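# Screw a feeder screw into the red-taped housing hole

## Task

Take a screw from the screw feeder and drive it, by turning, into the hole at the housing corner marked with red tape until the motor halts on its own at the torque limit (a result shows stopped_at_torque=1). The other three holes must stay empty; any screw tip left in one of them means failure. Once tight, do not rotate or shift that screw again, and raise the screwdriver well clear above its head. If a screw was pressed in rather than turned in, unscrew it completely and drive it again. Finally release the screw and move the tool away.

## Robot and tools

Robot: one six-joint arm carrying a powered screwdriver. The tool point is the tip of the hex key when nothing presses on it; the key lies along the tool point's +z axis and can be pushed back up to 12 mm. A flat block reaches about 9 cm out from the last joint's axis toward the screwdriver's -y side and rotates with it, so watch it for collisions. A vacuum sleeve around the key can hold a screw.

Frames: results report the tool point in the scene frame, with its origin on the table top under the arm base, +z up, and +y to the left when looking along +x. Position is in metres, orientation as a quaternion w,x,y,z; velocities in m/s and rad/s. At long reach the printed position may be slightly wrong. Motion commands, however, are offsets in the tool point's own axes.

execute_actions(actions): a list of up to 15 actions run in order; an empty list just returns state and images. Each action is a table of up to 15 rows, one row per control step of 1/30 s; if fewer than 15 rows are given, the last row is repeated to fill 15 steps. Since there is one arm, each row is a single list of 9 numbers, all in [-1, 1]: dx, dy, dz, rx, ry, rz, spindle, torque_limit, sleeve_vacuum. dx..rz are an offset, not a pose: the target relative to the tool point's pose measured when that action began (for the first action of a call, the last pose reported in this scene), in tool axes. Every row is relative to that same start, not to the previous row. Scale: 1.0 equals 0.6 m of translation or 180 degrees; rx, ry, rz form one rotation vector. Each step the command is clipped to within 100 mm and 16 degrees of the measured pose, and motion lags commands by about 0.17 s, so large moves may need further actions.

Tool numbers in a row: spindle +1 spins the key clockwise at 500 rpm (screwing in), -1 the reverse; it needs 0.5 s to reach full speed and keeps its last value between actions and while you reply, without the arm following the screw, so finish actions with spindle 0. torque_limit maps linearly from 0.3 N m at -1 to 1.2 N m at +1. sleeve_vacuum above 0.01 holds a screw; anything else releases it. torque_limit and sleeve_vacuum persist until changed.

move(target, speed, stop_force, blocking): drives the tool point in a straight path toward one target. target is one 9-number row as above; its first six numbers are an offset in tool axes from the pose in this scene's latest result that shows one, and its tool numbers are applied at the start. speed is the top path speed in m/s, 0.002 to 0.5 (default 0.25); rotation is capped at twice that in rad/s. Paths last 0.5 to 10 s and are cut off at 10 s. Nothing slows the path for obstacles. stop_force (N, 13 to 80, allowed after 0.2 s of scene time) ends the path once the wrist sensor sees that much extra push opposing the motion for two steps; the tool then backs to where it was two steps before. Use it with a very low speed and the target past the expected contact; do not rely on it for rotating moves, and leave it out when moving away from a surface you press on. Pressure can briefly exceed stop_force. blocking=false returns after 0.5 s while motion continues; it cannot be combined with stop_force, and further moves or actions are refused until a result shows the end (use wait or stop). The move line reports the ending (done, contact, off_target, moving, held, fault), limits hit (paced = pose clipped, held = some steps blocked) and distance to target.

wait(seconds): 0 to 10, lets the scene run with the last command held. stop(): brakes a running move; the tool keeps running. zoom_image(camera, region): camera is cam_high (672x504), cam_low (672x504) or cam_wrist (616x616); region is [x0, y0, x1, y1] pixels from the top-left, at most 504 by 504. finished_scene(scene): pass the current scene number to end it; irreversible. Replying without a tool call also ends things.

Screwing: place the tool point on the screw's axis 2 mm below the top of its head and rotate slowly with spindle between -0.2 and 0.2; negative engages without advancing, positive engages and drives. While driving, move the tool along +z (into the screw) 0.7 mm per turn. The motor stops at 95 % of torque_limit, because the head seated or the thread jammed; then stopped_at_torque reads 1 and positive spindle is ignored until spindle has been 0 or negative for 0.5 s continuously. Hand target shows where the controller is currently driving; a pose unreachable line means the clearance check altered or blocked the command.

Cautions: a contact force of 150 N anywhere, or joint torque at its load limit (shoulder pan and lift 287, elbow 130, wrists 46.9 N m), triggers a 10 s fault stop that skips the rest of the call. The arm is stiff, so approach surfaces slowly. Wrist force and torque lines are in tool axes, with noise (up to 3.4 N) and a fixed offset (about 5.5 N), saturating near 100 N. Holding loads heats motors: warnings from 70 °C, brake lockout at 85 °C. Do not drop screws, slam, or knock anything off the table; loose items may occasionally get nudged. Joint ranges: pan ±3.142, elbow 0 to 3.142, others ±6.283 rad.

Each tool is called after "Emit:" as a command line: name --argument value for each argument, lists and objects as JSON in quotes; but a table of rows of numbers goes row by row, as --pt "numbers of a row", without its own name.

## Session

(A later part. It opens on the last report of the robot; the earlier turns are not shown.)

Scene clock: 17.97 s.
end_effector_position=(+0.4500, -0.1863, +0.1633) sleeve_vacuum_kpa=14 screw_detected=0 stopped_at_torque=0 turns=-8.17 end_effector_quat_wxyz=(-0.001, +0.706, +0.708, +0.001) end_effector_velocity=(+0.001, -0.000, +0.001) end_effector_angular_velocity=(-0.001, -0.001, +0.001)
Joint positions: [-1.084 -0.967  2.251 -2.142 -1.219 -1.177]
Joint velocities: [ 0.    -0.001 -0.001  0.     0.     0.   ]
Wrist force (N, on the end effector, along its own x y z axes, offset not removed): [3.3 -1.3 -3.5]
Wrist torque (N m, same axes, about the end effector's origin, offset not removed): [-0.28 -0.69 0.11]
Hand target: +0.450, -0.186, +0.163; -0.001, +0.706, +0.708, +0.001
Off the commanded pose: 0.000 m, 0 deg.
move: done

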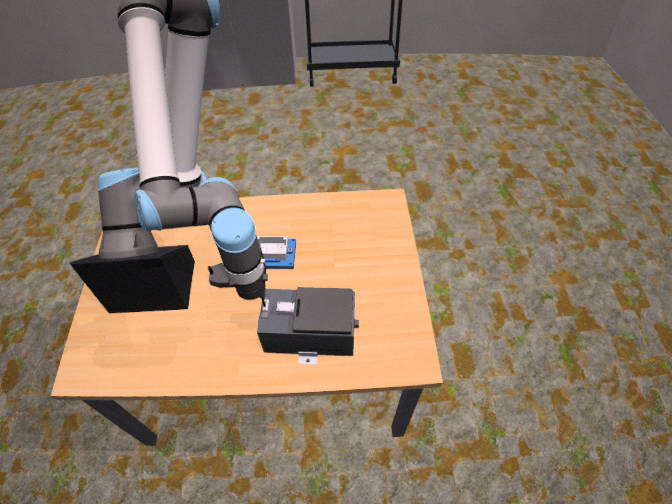

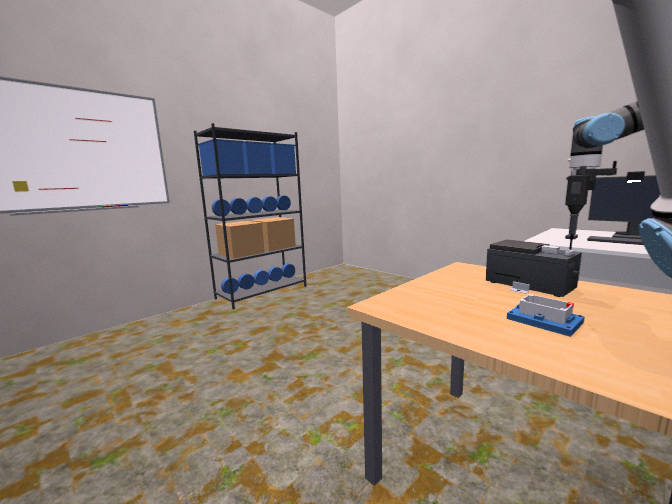

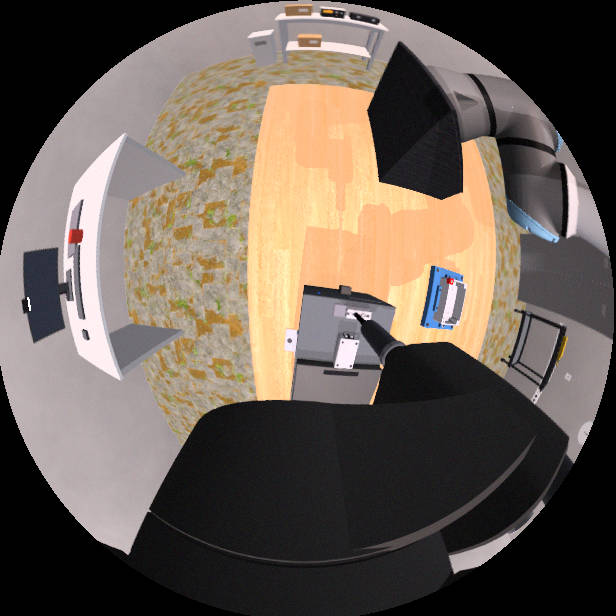

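Emit:
move --target '[-0.002,-0.001,0,0,0,0,-0.2,0,1]' --speed 0.002

Emit:
move --target '[-0.0015,0,0,0,0,0,-0.2,0,1]' --speed 0.002

Emit:
move --target '[-0.0015,0,0,0,0,0,-0.2,0,1]' --speed 0.002

Emit:
move --target '[-0.0015,0,0,0,0,0,-0.2,0,1]' --speed 0.002

Scene clock: 22.53 s.
end_effector_position=(+0.4494, -0.1875, +0.1633) sleeve_vacuum_kpa=14 screw_detected=0 stopped_at_torque=0 turns=-12.71 end_effector_quat_wxyz=(-0.001, +0.706, +0.708, +0.001) end_effector_velocity=(+0.000, -0.000, +0.000) end_effector_angular_velocity=(+0.000, -0.001, -0.000)
Joint positions: [-1.086 -0.965  2.25  -2.143 -1.22  -1.178]
Joint velocities: [-0.001  0.    -0.    -0.     0.    -0.   ]
Wrist force (N, on the end effector, along its own x y z axes, offset not removed): [1.2 -4.8 -5.1]
Wrist torque (N m, same axes, about the end effector's origin, offset not removed): [-1.14 -0.20 0.22]
Hand target: +0.449, -0.188, +0.163; -0.001, +0.706, +0.708, +0.001
Off the commanded pose: 0.000 m, 0 deg.
move: done

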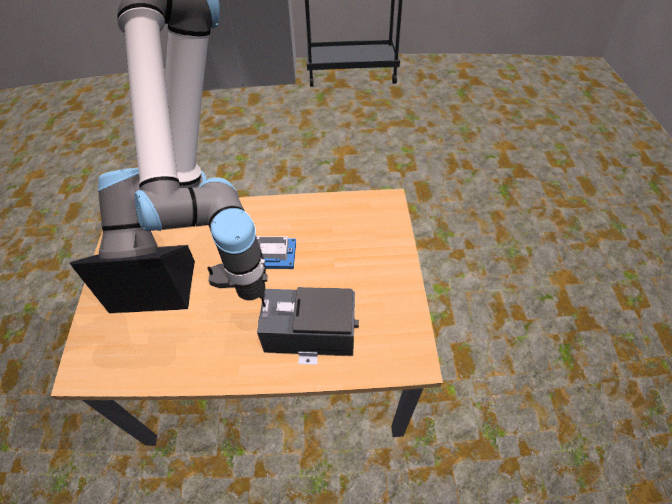

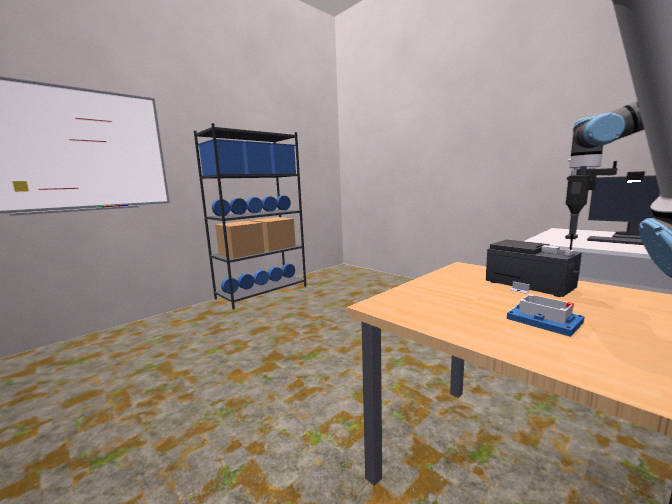

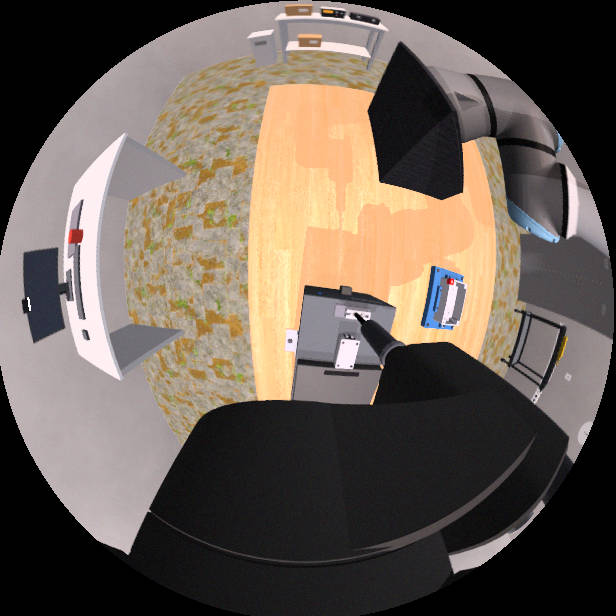

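Scene clock: 23.23 s.
end_effector_position=(+0.4494, -0.1884, +0.1633) sleeve_vacuum_kpa=14 screw_detected=0 stopped_at_torque=0 turns=-13.88 end_effector_quat_wxyz=(-0.001, +0.706, +0.708, +0.001) end_effector_velocity=(-0.001, +0.000, -0.001) end_effector_angular_velocity=(+0.003, +0.001, -0.001)
Joint positions: [-1.086 -0.963  2.249 -2.143 -1.221 -1.178]
Joint velocities: [-0.     0.003 -0.001  0.002 -0.    -0.   ]
Wrist force (N, on the end effector, along its own x y z axes, offset not removed): [-0.7 -3.9 -2.8]
Wrist torque (N m, same axes, about the end effector's origin, offset not removed): [-1.03 0.47 0.17]
Hand target: +0.449, -0.188, +0.163; -0.001, +0.706, +0.708, +0.001
Off the commanded pose: 0.000 m, 0 deg.
move: done

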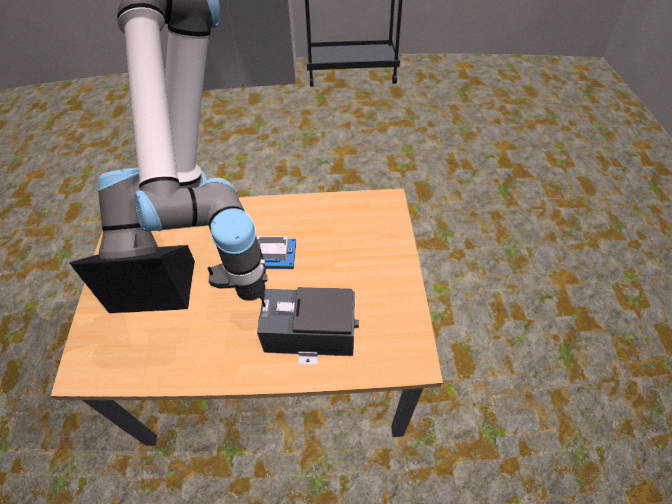

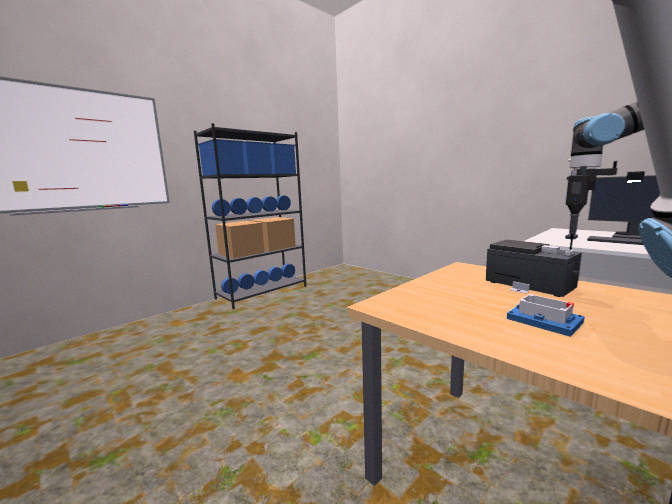

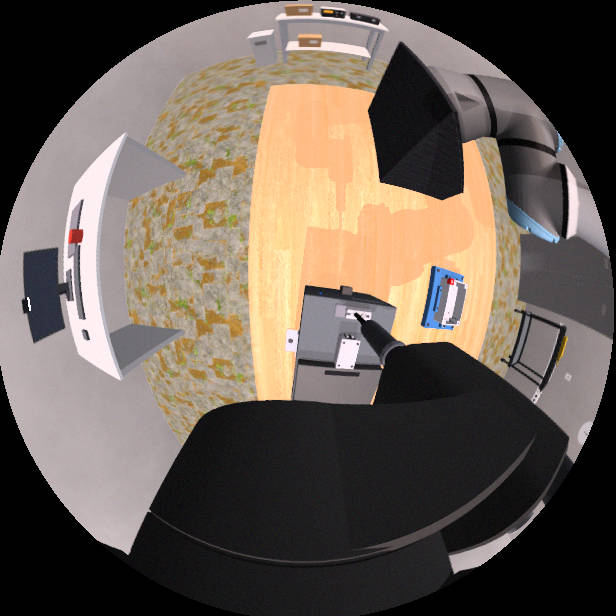

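Scene clock: 23.93 s.
end_effector_position=(+0.4494, -0.1893, +0.1633) sleeve_vacuum_kpa=14 screw_detected=0 stopped_at_torque=0 turns=-15.04 end_effector_quat_wxyz=(-0.001, +0.706, +0.708, +0.001) end_effector_velocity=(+0.000, +0.000, -0.000) end_effector_angular_velocity=(+0.000, -0.000, +0.000)
Joint positions: [-1.087 -0.962  2.248 -2.143 -1.221 -1.179]
Joint velocities: [ 0.  0. -0. -0.  0. -0.]
Wrist force (N, on the end effector, along its own x y z axes, offset not removed): [1.9 -1.7 -2.9]
Wrist torque (N m, same axes, about the end effector's origin, offset not removed): [-0.50 -0.21 0.12]
Hand target: +0.449, -0.189, +0.163; -0.001, +0.706, +0.708, +0.001
Off the commanded pose: 0.000 m, 0 deg.
move: done

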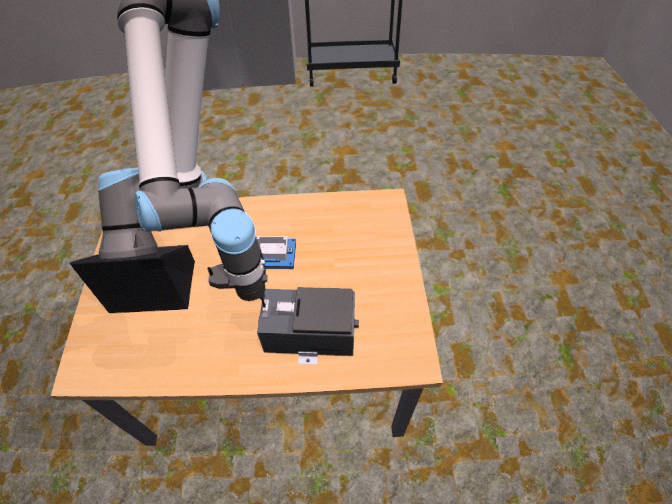

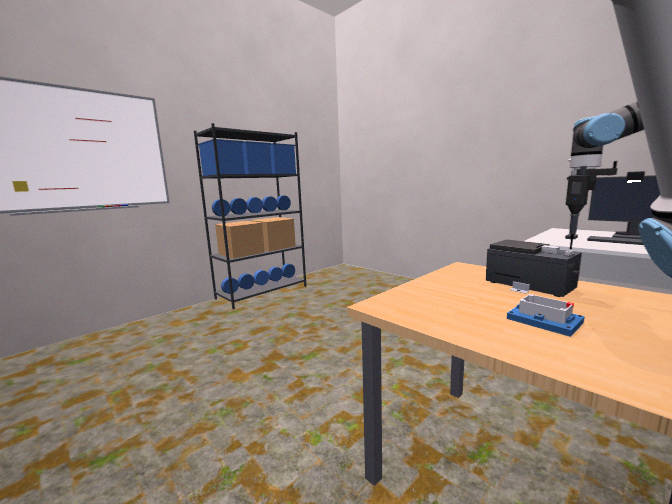

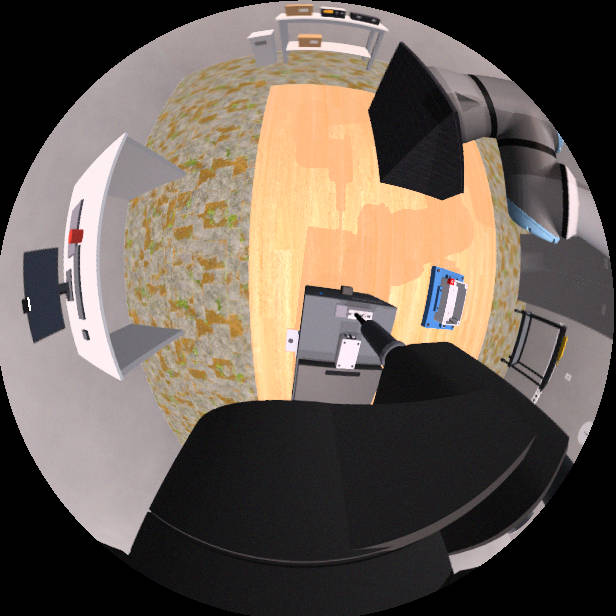

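Scene clock: 24.63 s.
end_effector_position=(+0.4494, -0.1902, +0.1633) sleeve_vacuum_kpa=14 screw_detected=0 stopped_at_torque=0 turns=-16.21 end_effector_quat_wxyz=(-0.001, +0.706, +0.708, +0.001) end_effector_velocity=(-0.000, +0.001, -0.001) end_effector_angular_velocity=(+0.001, +0.002, +0.001)
Joint positions: [-1.088 -0.96   2.247 -2.144 -1.221 -1.179]
Joint velocities: [ 0.002  0.001  0.    -0.    -0.     0.   ]
Wrist force (N, on the end effector, along its own x y z axes, offset not removed): [2.8 -3.1 -2.7]
Wrist torque (N m, same axes, about the end effector's origin, offset not removed): [-0.93 -0.48 0.19]
Hand target: +0.449, -0.190, +0.163; -0.001, +0.706, +0.708, +0.001
Off the commanded pose: 0.000 m, 0 deg.
move: done

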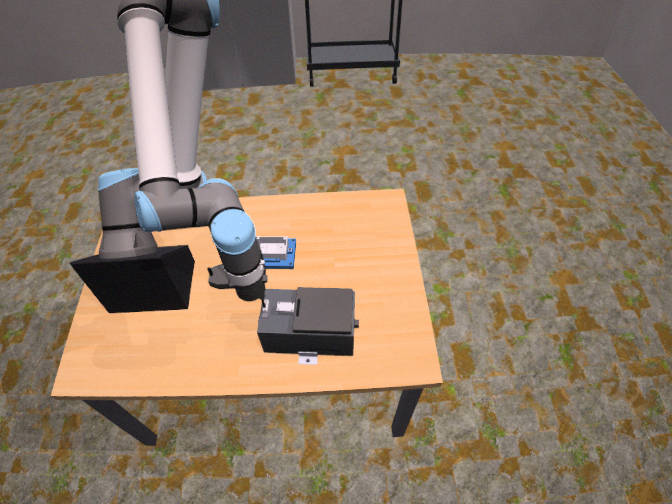

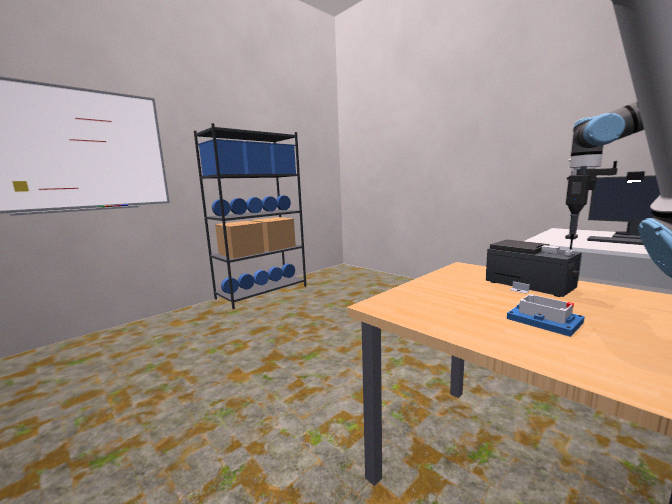

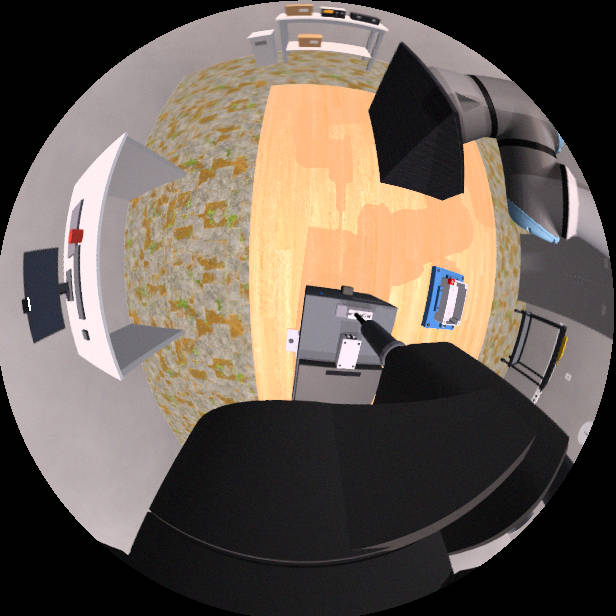

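Emit:
execute_actions --actions '[]'

Emit:
move --target '[0,0,-0.03,0,0,0,0,-1,1]' --speed 0.03

Emit:
zoom_image --camera "cam_wrist" --region '[314,274,394,354]'

Scene clock: 29.10 s.
end_effector_position=(+0.4494, -0.1902, +0.1633) sleeve_vacuum_kpa=14 screw_detected=0 stopped_at_torque=0 turns=-23.66 end_effector_quat_wxyz=(-0.001, +0.706, +0.708, +0.001) end_effector_velocity=(-0.000, +0.002, -0.001) end_effector_angular_velocity=(+0.003, +0.000, -0.001)
Joint positions: [-1.088 -0.96   2.247 -2.144 -1.221 -1.179]
Joint velocities: [ 0.    -0.     0.001  0.002  0.001  0.   ]
Wrist force (N, on the end effector, along its own x y z axes, offset not removed): [2.6 -2.1 -3.0]
Wrist torque (N m, same axes, about the end effector's origin, offset not removed): [-0.69 -0.44 0.07]
Hand target: +0.449, -0.190, +0.163; -0.001, +0.706, +0.708, +0.001
Off the commanded pose: 0.000 m, 0 deg.

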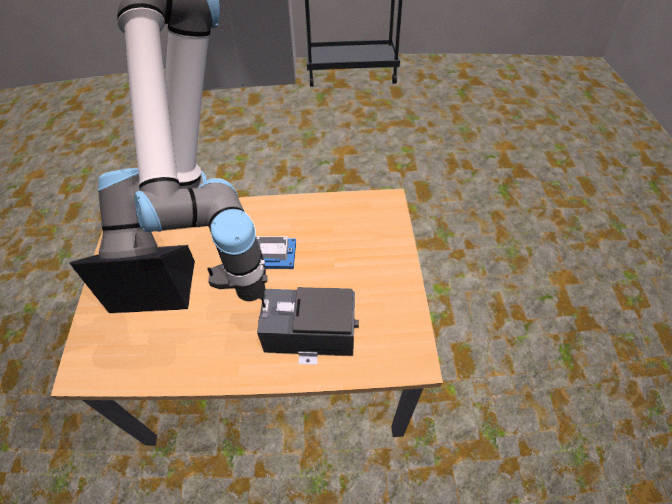

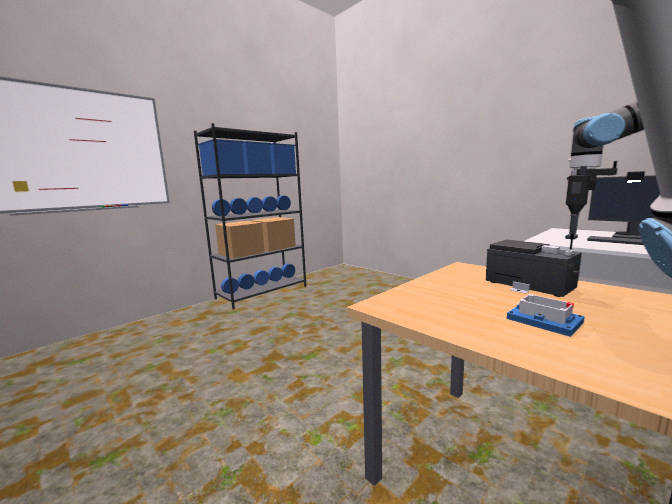

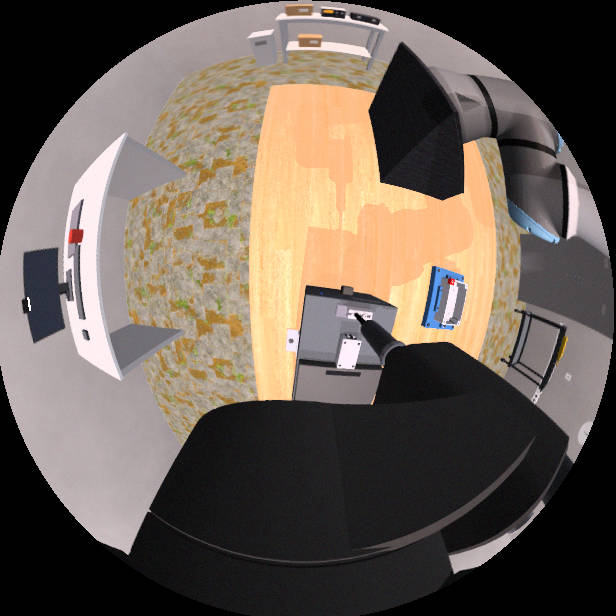

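Scene clock: 30.00 s.
end_effector_position=(+0.4494, -0.1902, +0.1812) sleeve_vacuum_kpa=14 screw_detected=0 stopped_at_torque=0 turns=-23.66 end_effector_quat_wxyz=(-0.001, +0.706, +0.708, +0.001) end_effector_velocity=(-0.000, +0.000, +0.001) end_effector_angular_velocity=(-0.000, +0.002, +0.001)
Joint positions: [-1.098 -0.98   2.231 -2.105 -1.228 -1.187]
Joint velocities: [ 0.001 -0.001 -0.002  0.003 -0.001 -0.   ]
Wrist force (N, on the end effector, along its own x y z axes, offset not removed): [-0.4 -2.3 2.5]
Wrist torque (N m, same axes, about the end effector's origin, offset not removed): [-0.61 0.33 0.10]
Hand target: +0.449, -0.190, +0.181; -0.001, +0.706, +0.708, +0.001
Off the commanded pose: 0.000 m, 0 deg.
move: done

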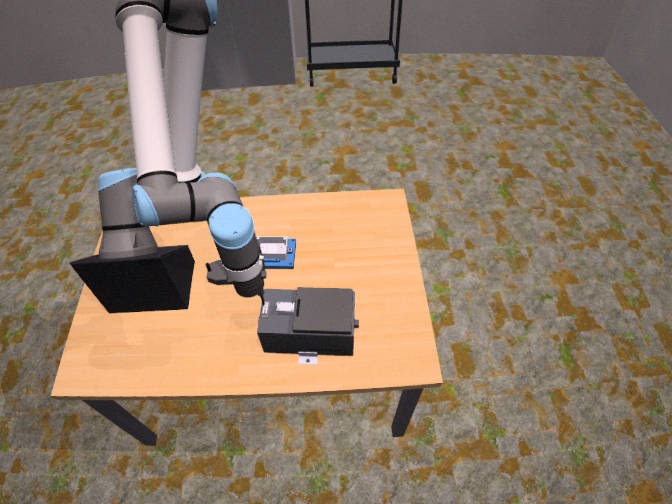

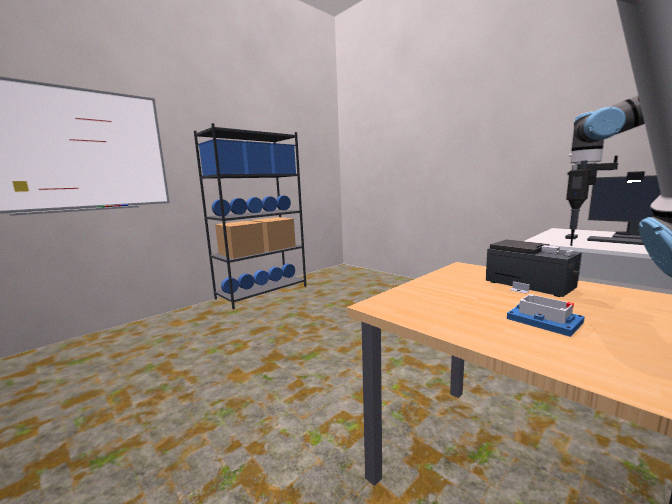

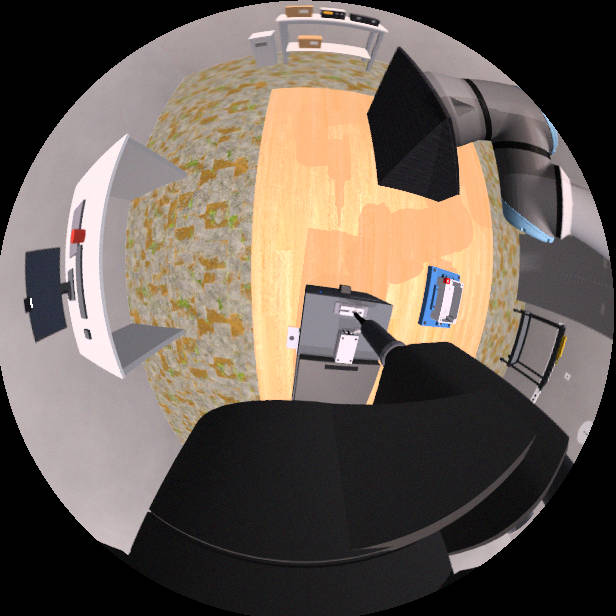

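Region (314, 274, 394, 354) of cam_wrist's 616x616 image, scaled by 6.300, with more detail than that image has.

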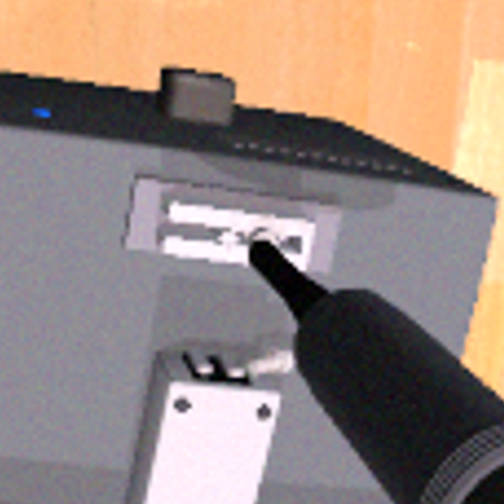

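Emit:
move --target '[0.015,0.015,0,0,0,0,0,-1,1]' --speed 0.03

Emit:
zoom_image --camera "cam_wrist" --region '[324,284,374,334]'

Emit:
zoom_image --camera "cam_high" --region '[245,280,305,325]'

Scene clock: 32.37 s.
end_effector_position=(+0.4583, -0.1813, +0.1813) sleeve_vacuum_kpa=14 screw_detected=0 stopped_at_torque=0 turns=-23.66 end_effector_quat_wxyz=(-0.001, +0.706, +0.708, +0.001) end_effector_velocity=(+0.001, +0.001, +0.000) end_effector_angular_velocity=(-0.000, +0.001, +0.000)
Joint positions: [-1.08  -0.99   2.229 -2.098 -1.216 -1.173]
Joint velocities: [ 0.002 -0.002 -0.001  0.002  0.     0.001]
Wrist force (N, on the end effector, along its own x y z axes, offset not removed): [1.6 -3.2 3.4]
Wrist torque (N m, same axes, about the end effector's origin, offset not removed): [-0.93 -0.12 0.19]
Hand target: +0.458, -0.181, +0.181; -0.001, +0.706, +0.708, +0.001
Off the commanded pose: 0.000 m, 0 deg.
move: done

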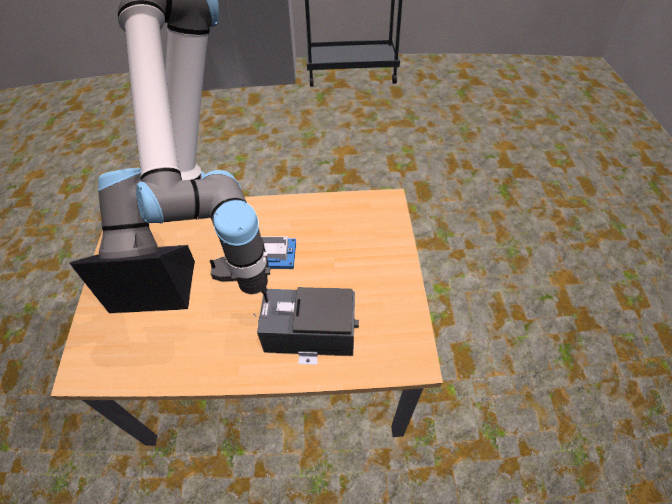

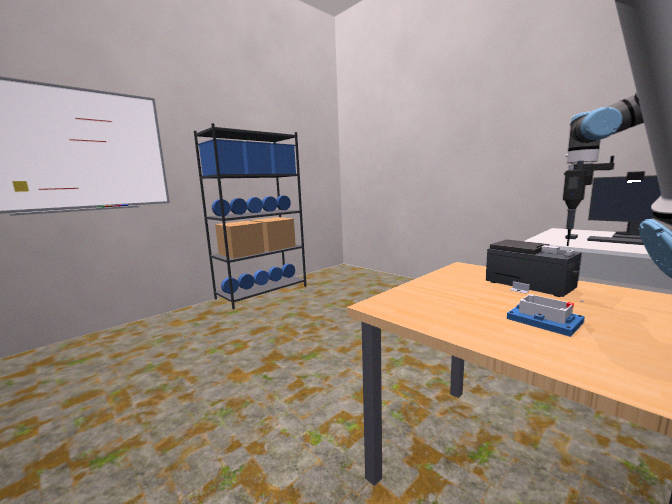

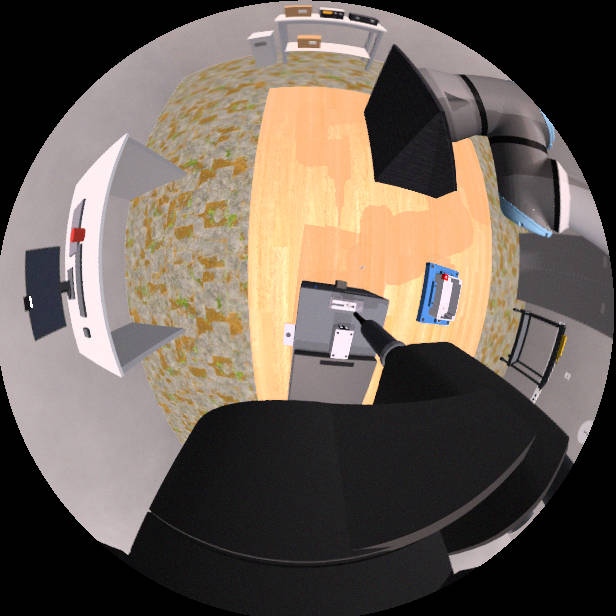

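Region (324, 284, 374, 334) of cam_wrist's 616x616 image, scaled by 10.080, with more detail than that image has.

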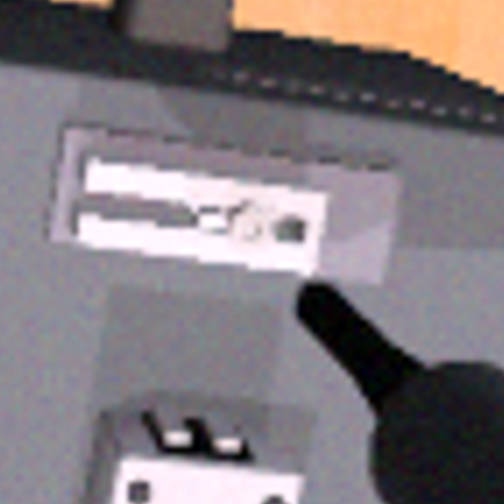

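Region (245, 280, 305, 325) of cam_high's 672x504 image, scaled by 8.400, with more detail than that image has; it fills the top 378 rows of this view, and the rest is white.

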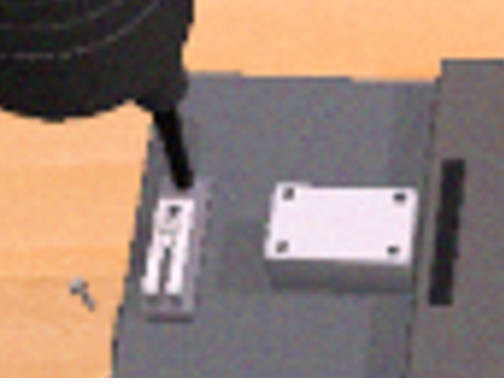

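Emit:
move --target '[-0.0095,-0.0113,0.015,0,0,0,0,-1,1]' --speed 0.02

Emit:
zoom_image --camera "cam_wrist" --region '[324,284,374,334]'

Emit:
move --target '[0,0,0.016,0,0,0,-0.2,-1,1]' --speed 0.005

Scene clock: 34.83 s.
end_effector_position=(+0.4516, -0.1869, +0.1723) sleeve_vacuum_kpa=14 screw_detected=0 stopped_at_torque=0 turns=-23.66 end_effector_quat_wxyz=(-0.001, +0.706, +0.708, +0.001) end_effector_velocity=(+0.001, -0.001, -0.000) end_effector_angular_velocity=(-0.002, -0.001, +0.002)
Joint positions: [-1.088 -0.975  2.24  -2.122 -1.221 -1.179]
Joint velocities: [ 0.     0.001 -0.001 -0.003  0.    -0.001]
Wrist force (N, on the end effector, along its own x y z axes, offset not removed): [2.3 -2.5 3.0]
Wrist torque (N m, same axes, about the end effector's origin, offset not removed): [-0.69 -0.42 0.06]
Hand target: +0.452, -0.187, +0.172; -0.001, +0.706, +0.708, +0.001
Off the commanded pose: 0.000 m, 0 deg.
move: done

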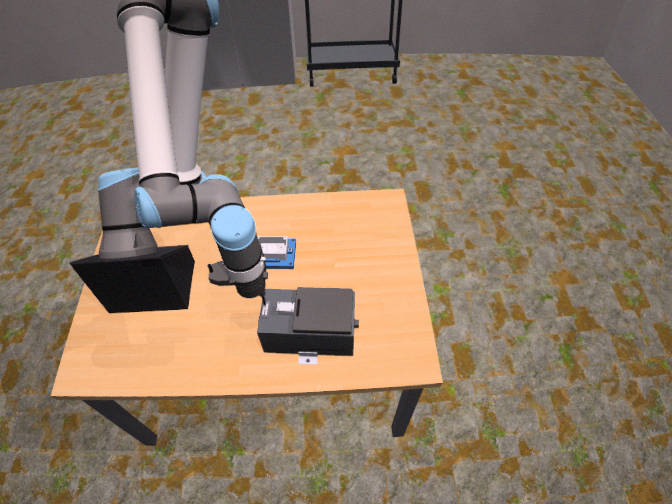

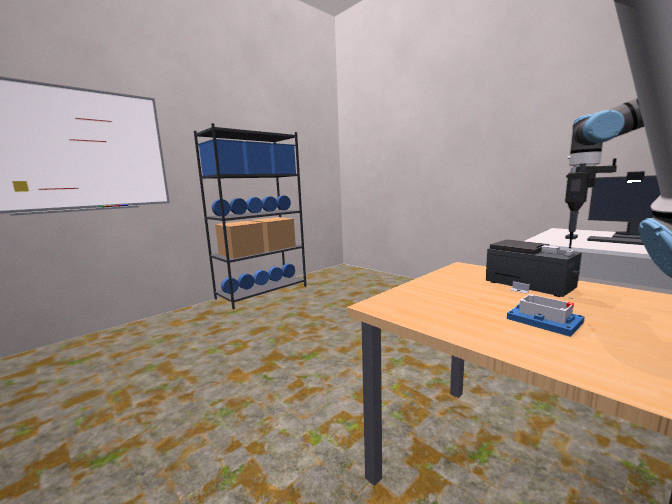

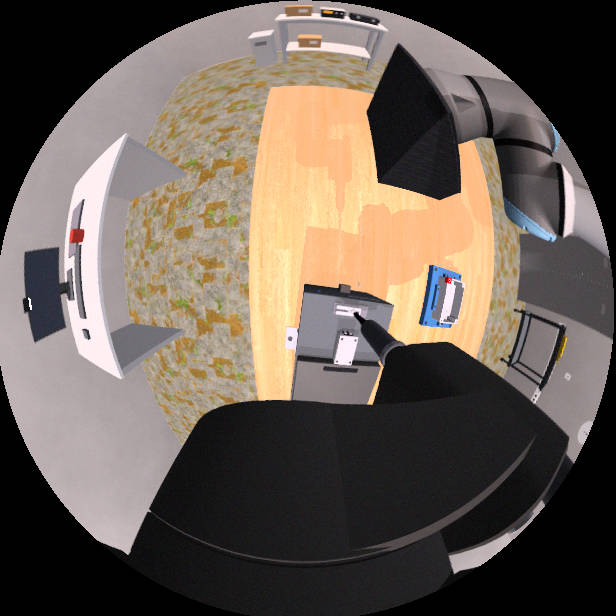

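Region (324, 284, 374, 334) of cam_wrist's 616x616 image, scaled by 10.080, with more detail than that image has.

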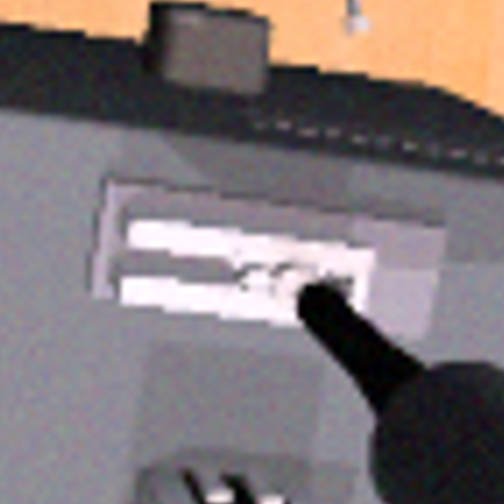

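Scene clock: 36.97 s.
end_effector_position=(+0.4516, -0.1869, +0.1628) sleeve_vacuum_kpa=40 screw_detected=1 stopped_at_torque=0 turns=-27.16 end_effector_quat_wxyz=(-0.001, +0.706, +0.708, +0.001) end_effector_velocity=(-0.000, -0.001, +0.000) end_effector_angular_velocity=(+0.001, -0.002, -0.002)
Joint positions: [-1.082 -0.964  2.248 -2.143 -1.218 -1.175]
Joint velocities: [-0.003  0.002 -0.001 -0.     0.     0.   ]
Wrist force (N, on the end effector, along its own x y z axes, offset not removed): [1.0 -2.9 -3.3]
Wrist torque (N m, same axes, about the end effector's origin, offset not removed): [-0.51 -0.05 0.05]
Hand target: +0.452, -0.187, +0.163; -0.001, +0.706, +0.708, +0.001
Off the commanded pose: 0.000 m, 0 deg.
move: done

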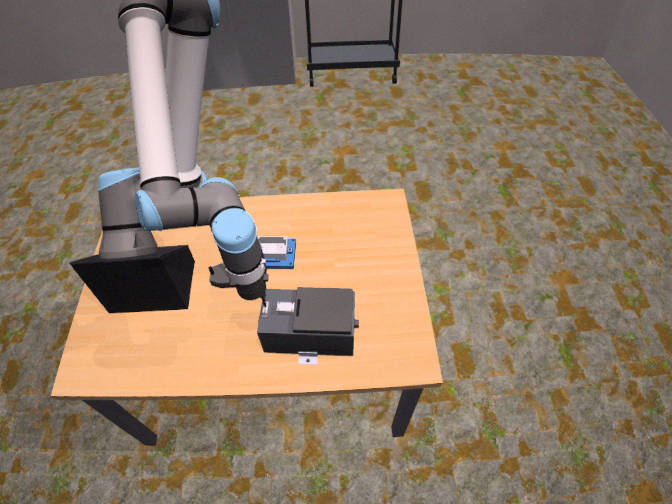

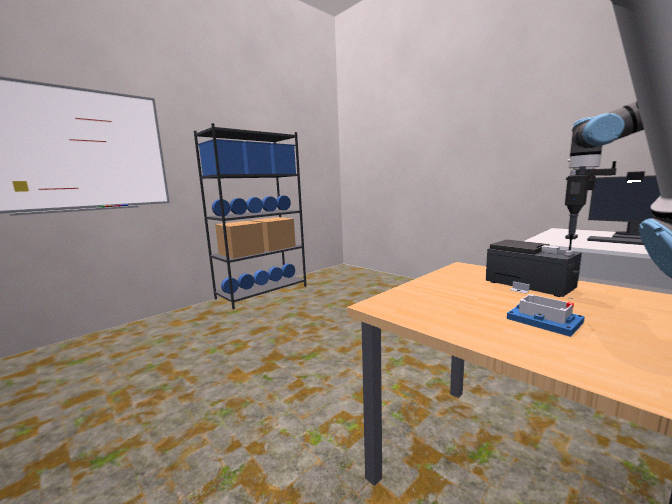

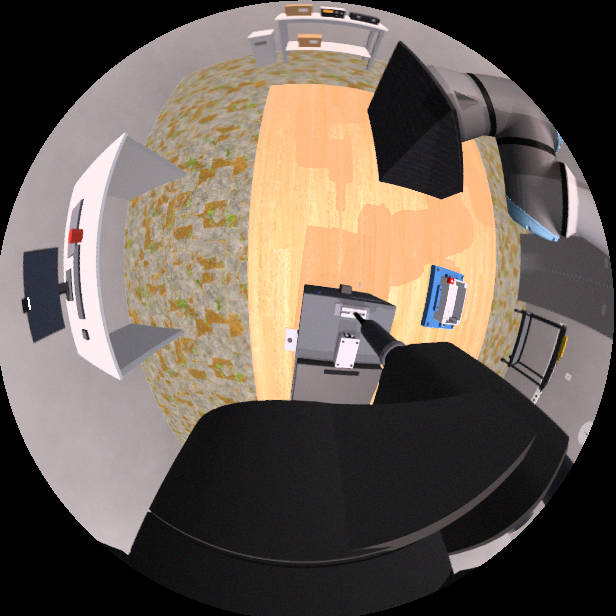

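Emit:
move --target '[0,0,-0.07,0,0,0,0,-1,1]' --speed 0.05

Emit:
move --target '[0.5,-0.07,0.04,0,0,0,0,-1,1]' --speed 0.2

Emit:
zoom_image --camera "cam_wrist" --region '[290,250,410,370]'

Scene clock: 39.83 s.
end_effector_position=(+0.4516, -0.1870, +0.2046) sleeve_vacuum_kpa=40 screw_detected=1 stopped_at_torque=0 turns=-29.99 end_effector_quat_wxyz=(-0.001, +0.706, +0.708, +0.001) end_effector_velocity=(-0.000, -0.000, +0.001) end_effector_angular_velocity=(-0.000, +0.000, -0.000)
Joint positions: [-1.105 -1.008  2.21  -2.053 -1.233 -1.194]
Joint velocities: [-0.001 -0.001 -0.001  0.002 -0.001 -0.001]
Wrist force (N, on the end effector, along its own x y z axes, offset not removed): [0.2 -1.4 3.0]
Wrist torque (N m, same axes, about the end effector's origin, offset not removed): [-0.33 0.27 0.06]
Hand target: +0.452, -0.187, +0.205; -0.001, +0.706, +0.708, +0.001
Off the commanded pose: 0.000 m, 0 deg.
move: done

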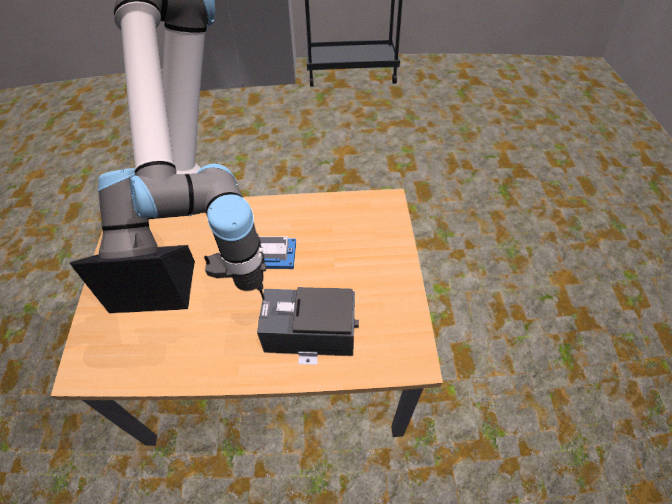

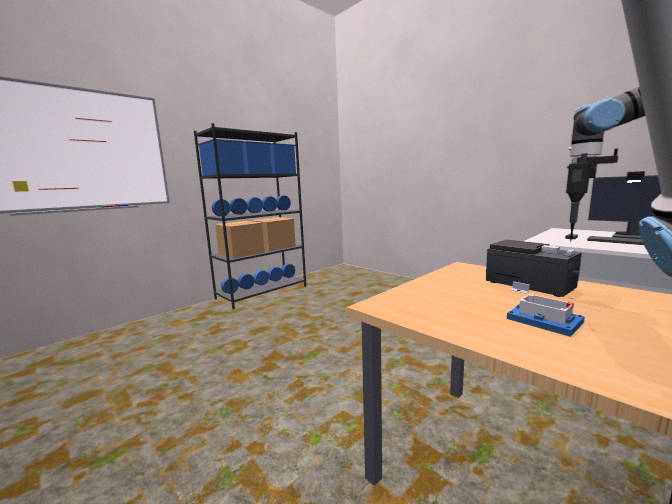

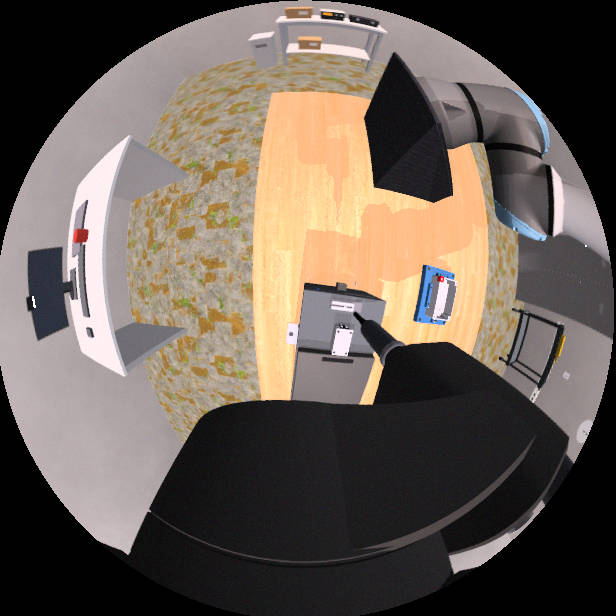

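Scene clock: 41.83 s.
end_effector_position=(+0.4093, +0.1126, +0.1812) sleeve_vacuum_kpa=40 screw_detected=1 stopped_at_torque=0 turns=-29.99 end_effector_quat_wxyz=(-0.001, +0.706, +0.708, +0.001) end_effector_velocity=(+0.000, +0.002, +0.001) end_effector_angular_velocity=(-0.001, -0.001, +0.001)
Joint positions: [-0.926 -1.605  2.478 -1.783 -1.119 -1.044]
Joint velocities: [ 0.001 -0.005 -0.001  0.003  0.001  0.001]
Wrist force (N, on the end effector, along its own x y z axes, offset not removed): [2.7 -2.7 2.1]
Wrist torque (N m, same axes, about the end effector's origin, offset not removed): [-0.74 -0.57 0.12]
Hand target: +0.409, +0.113, +0.181; -0.001, +0.706, +0.708, +0.001
Off the commanded pose: 0.001 m, 0 deg.
move: done

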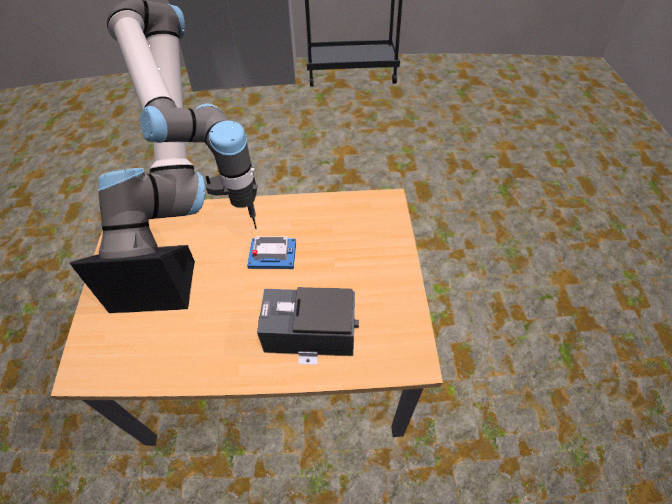

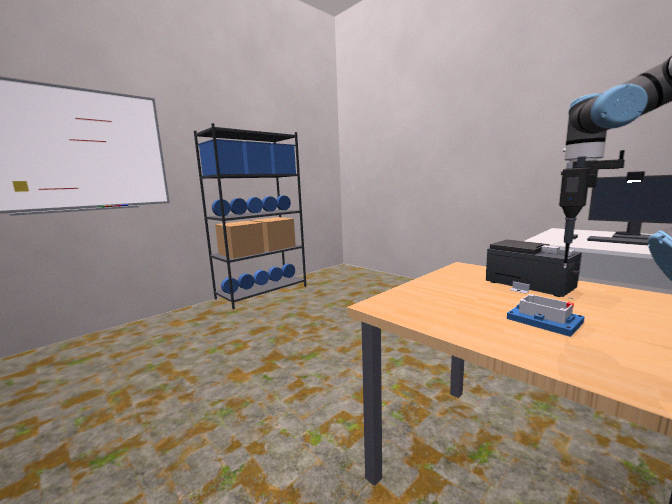

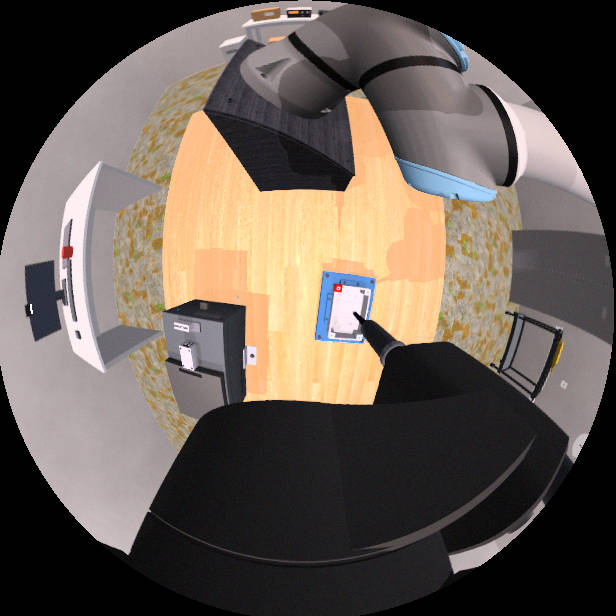

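Region (290, 250, 410, 370) of cam_wrist's 616x616 image, scaled by 4.200, with more detail than that image has.

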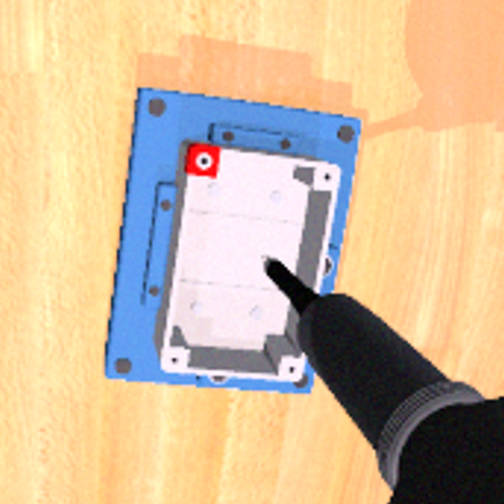

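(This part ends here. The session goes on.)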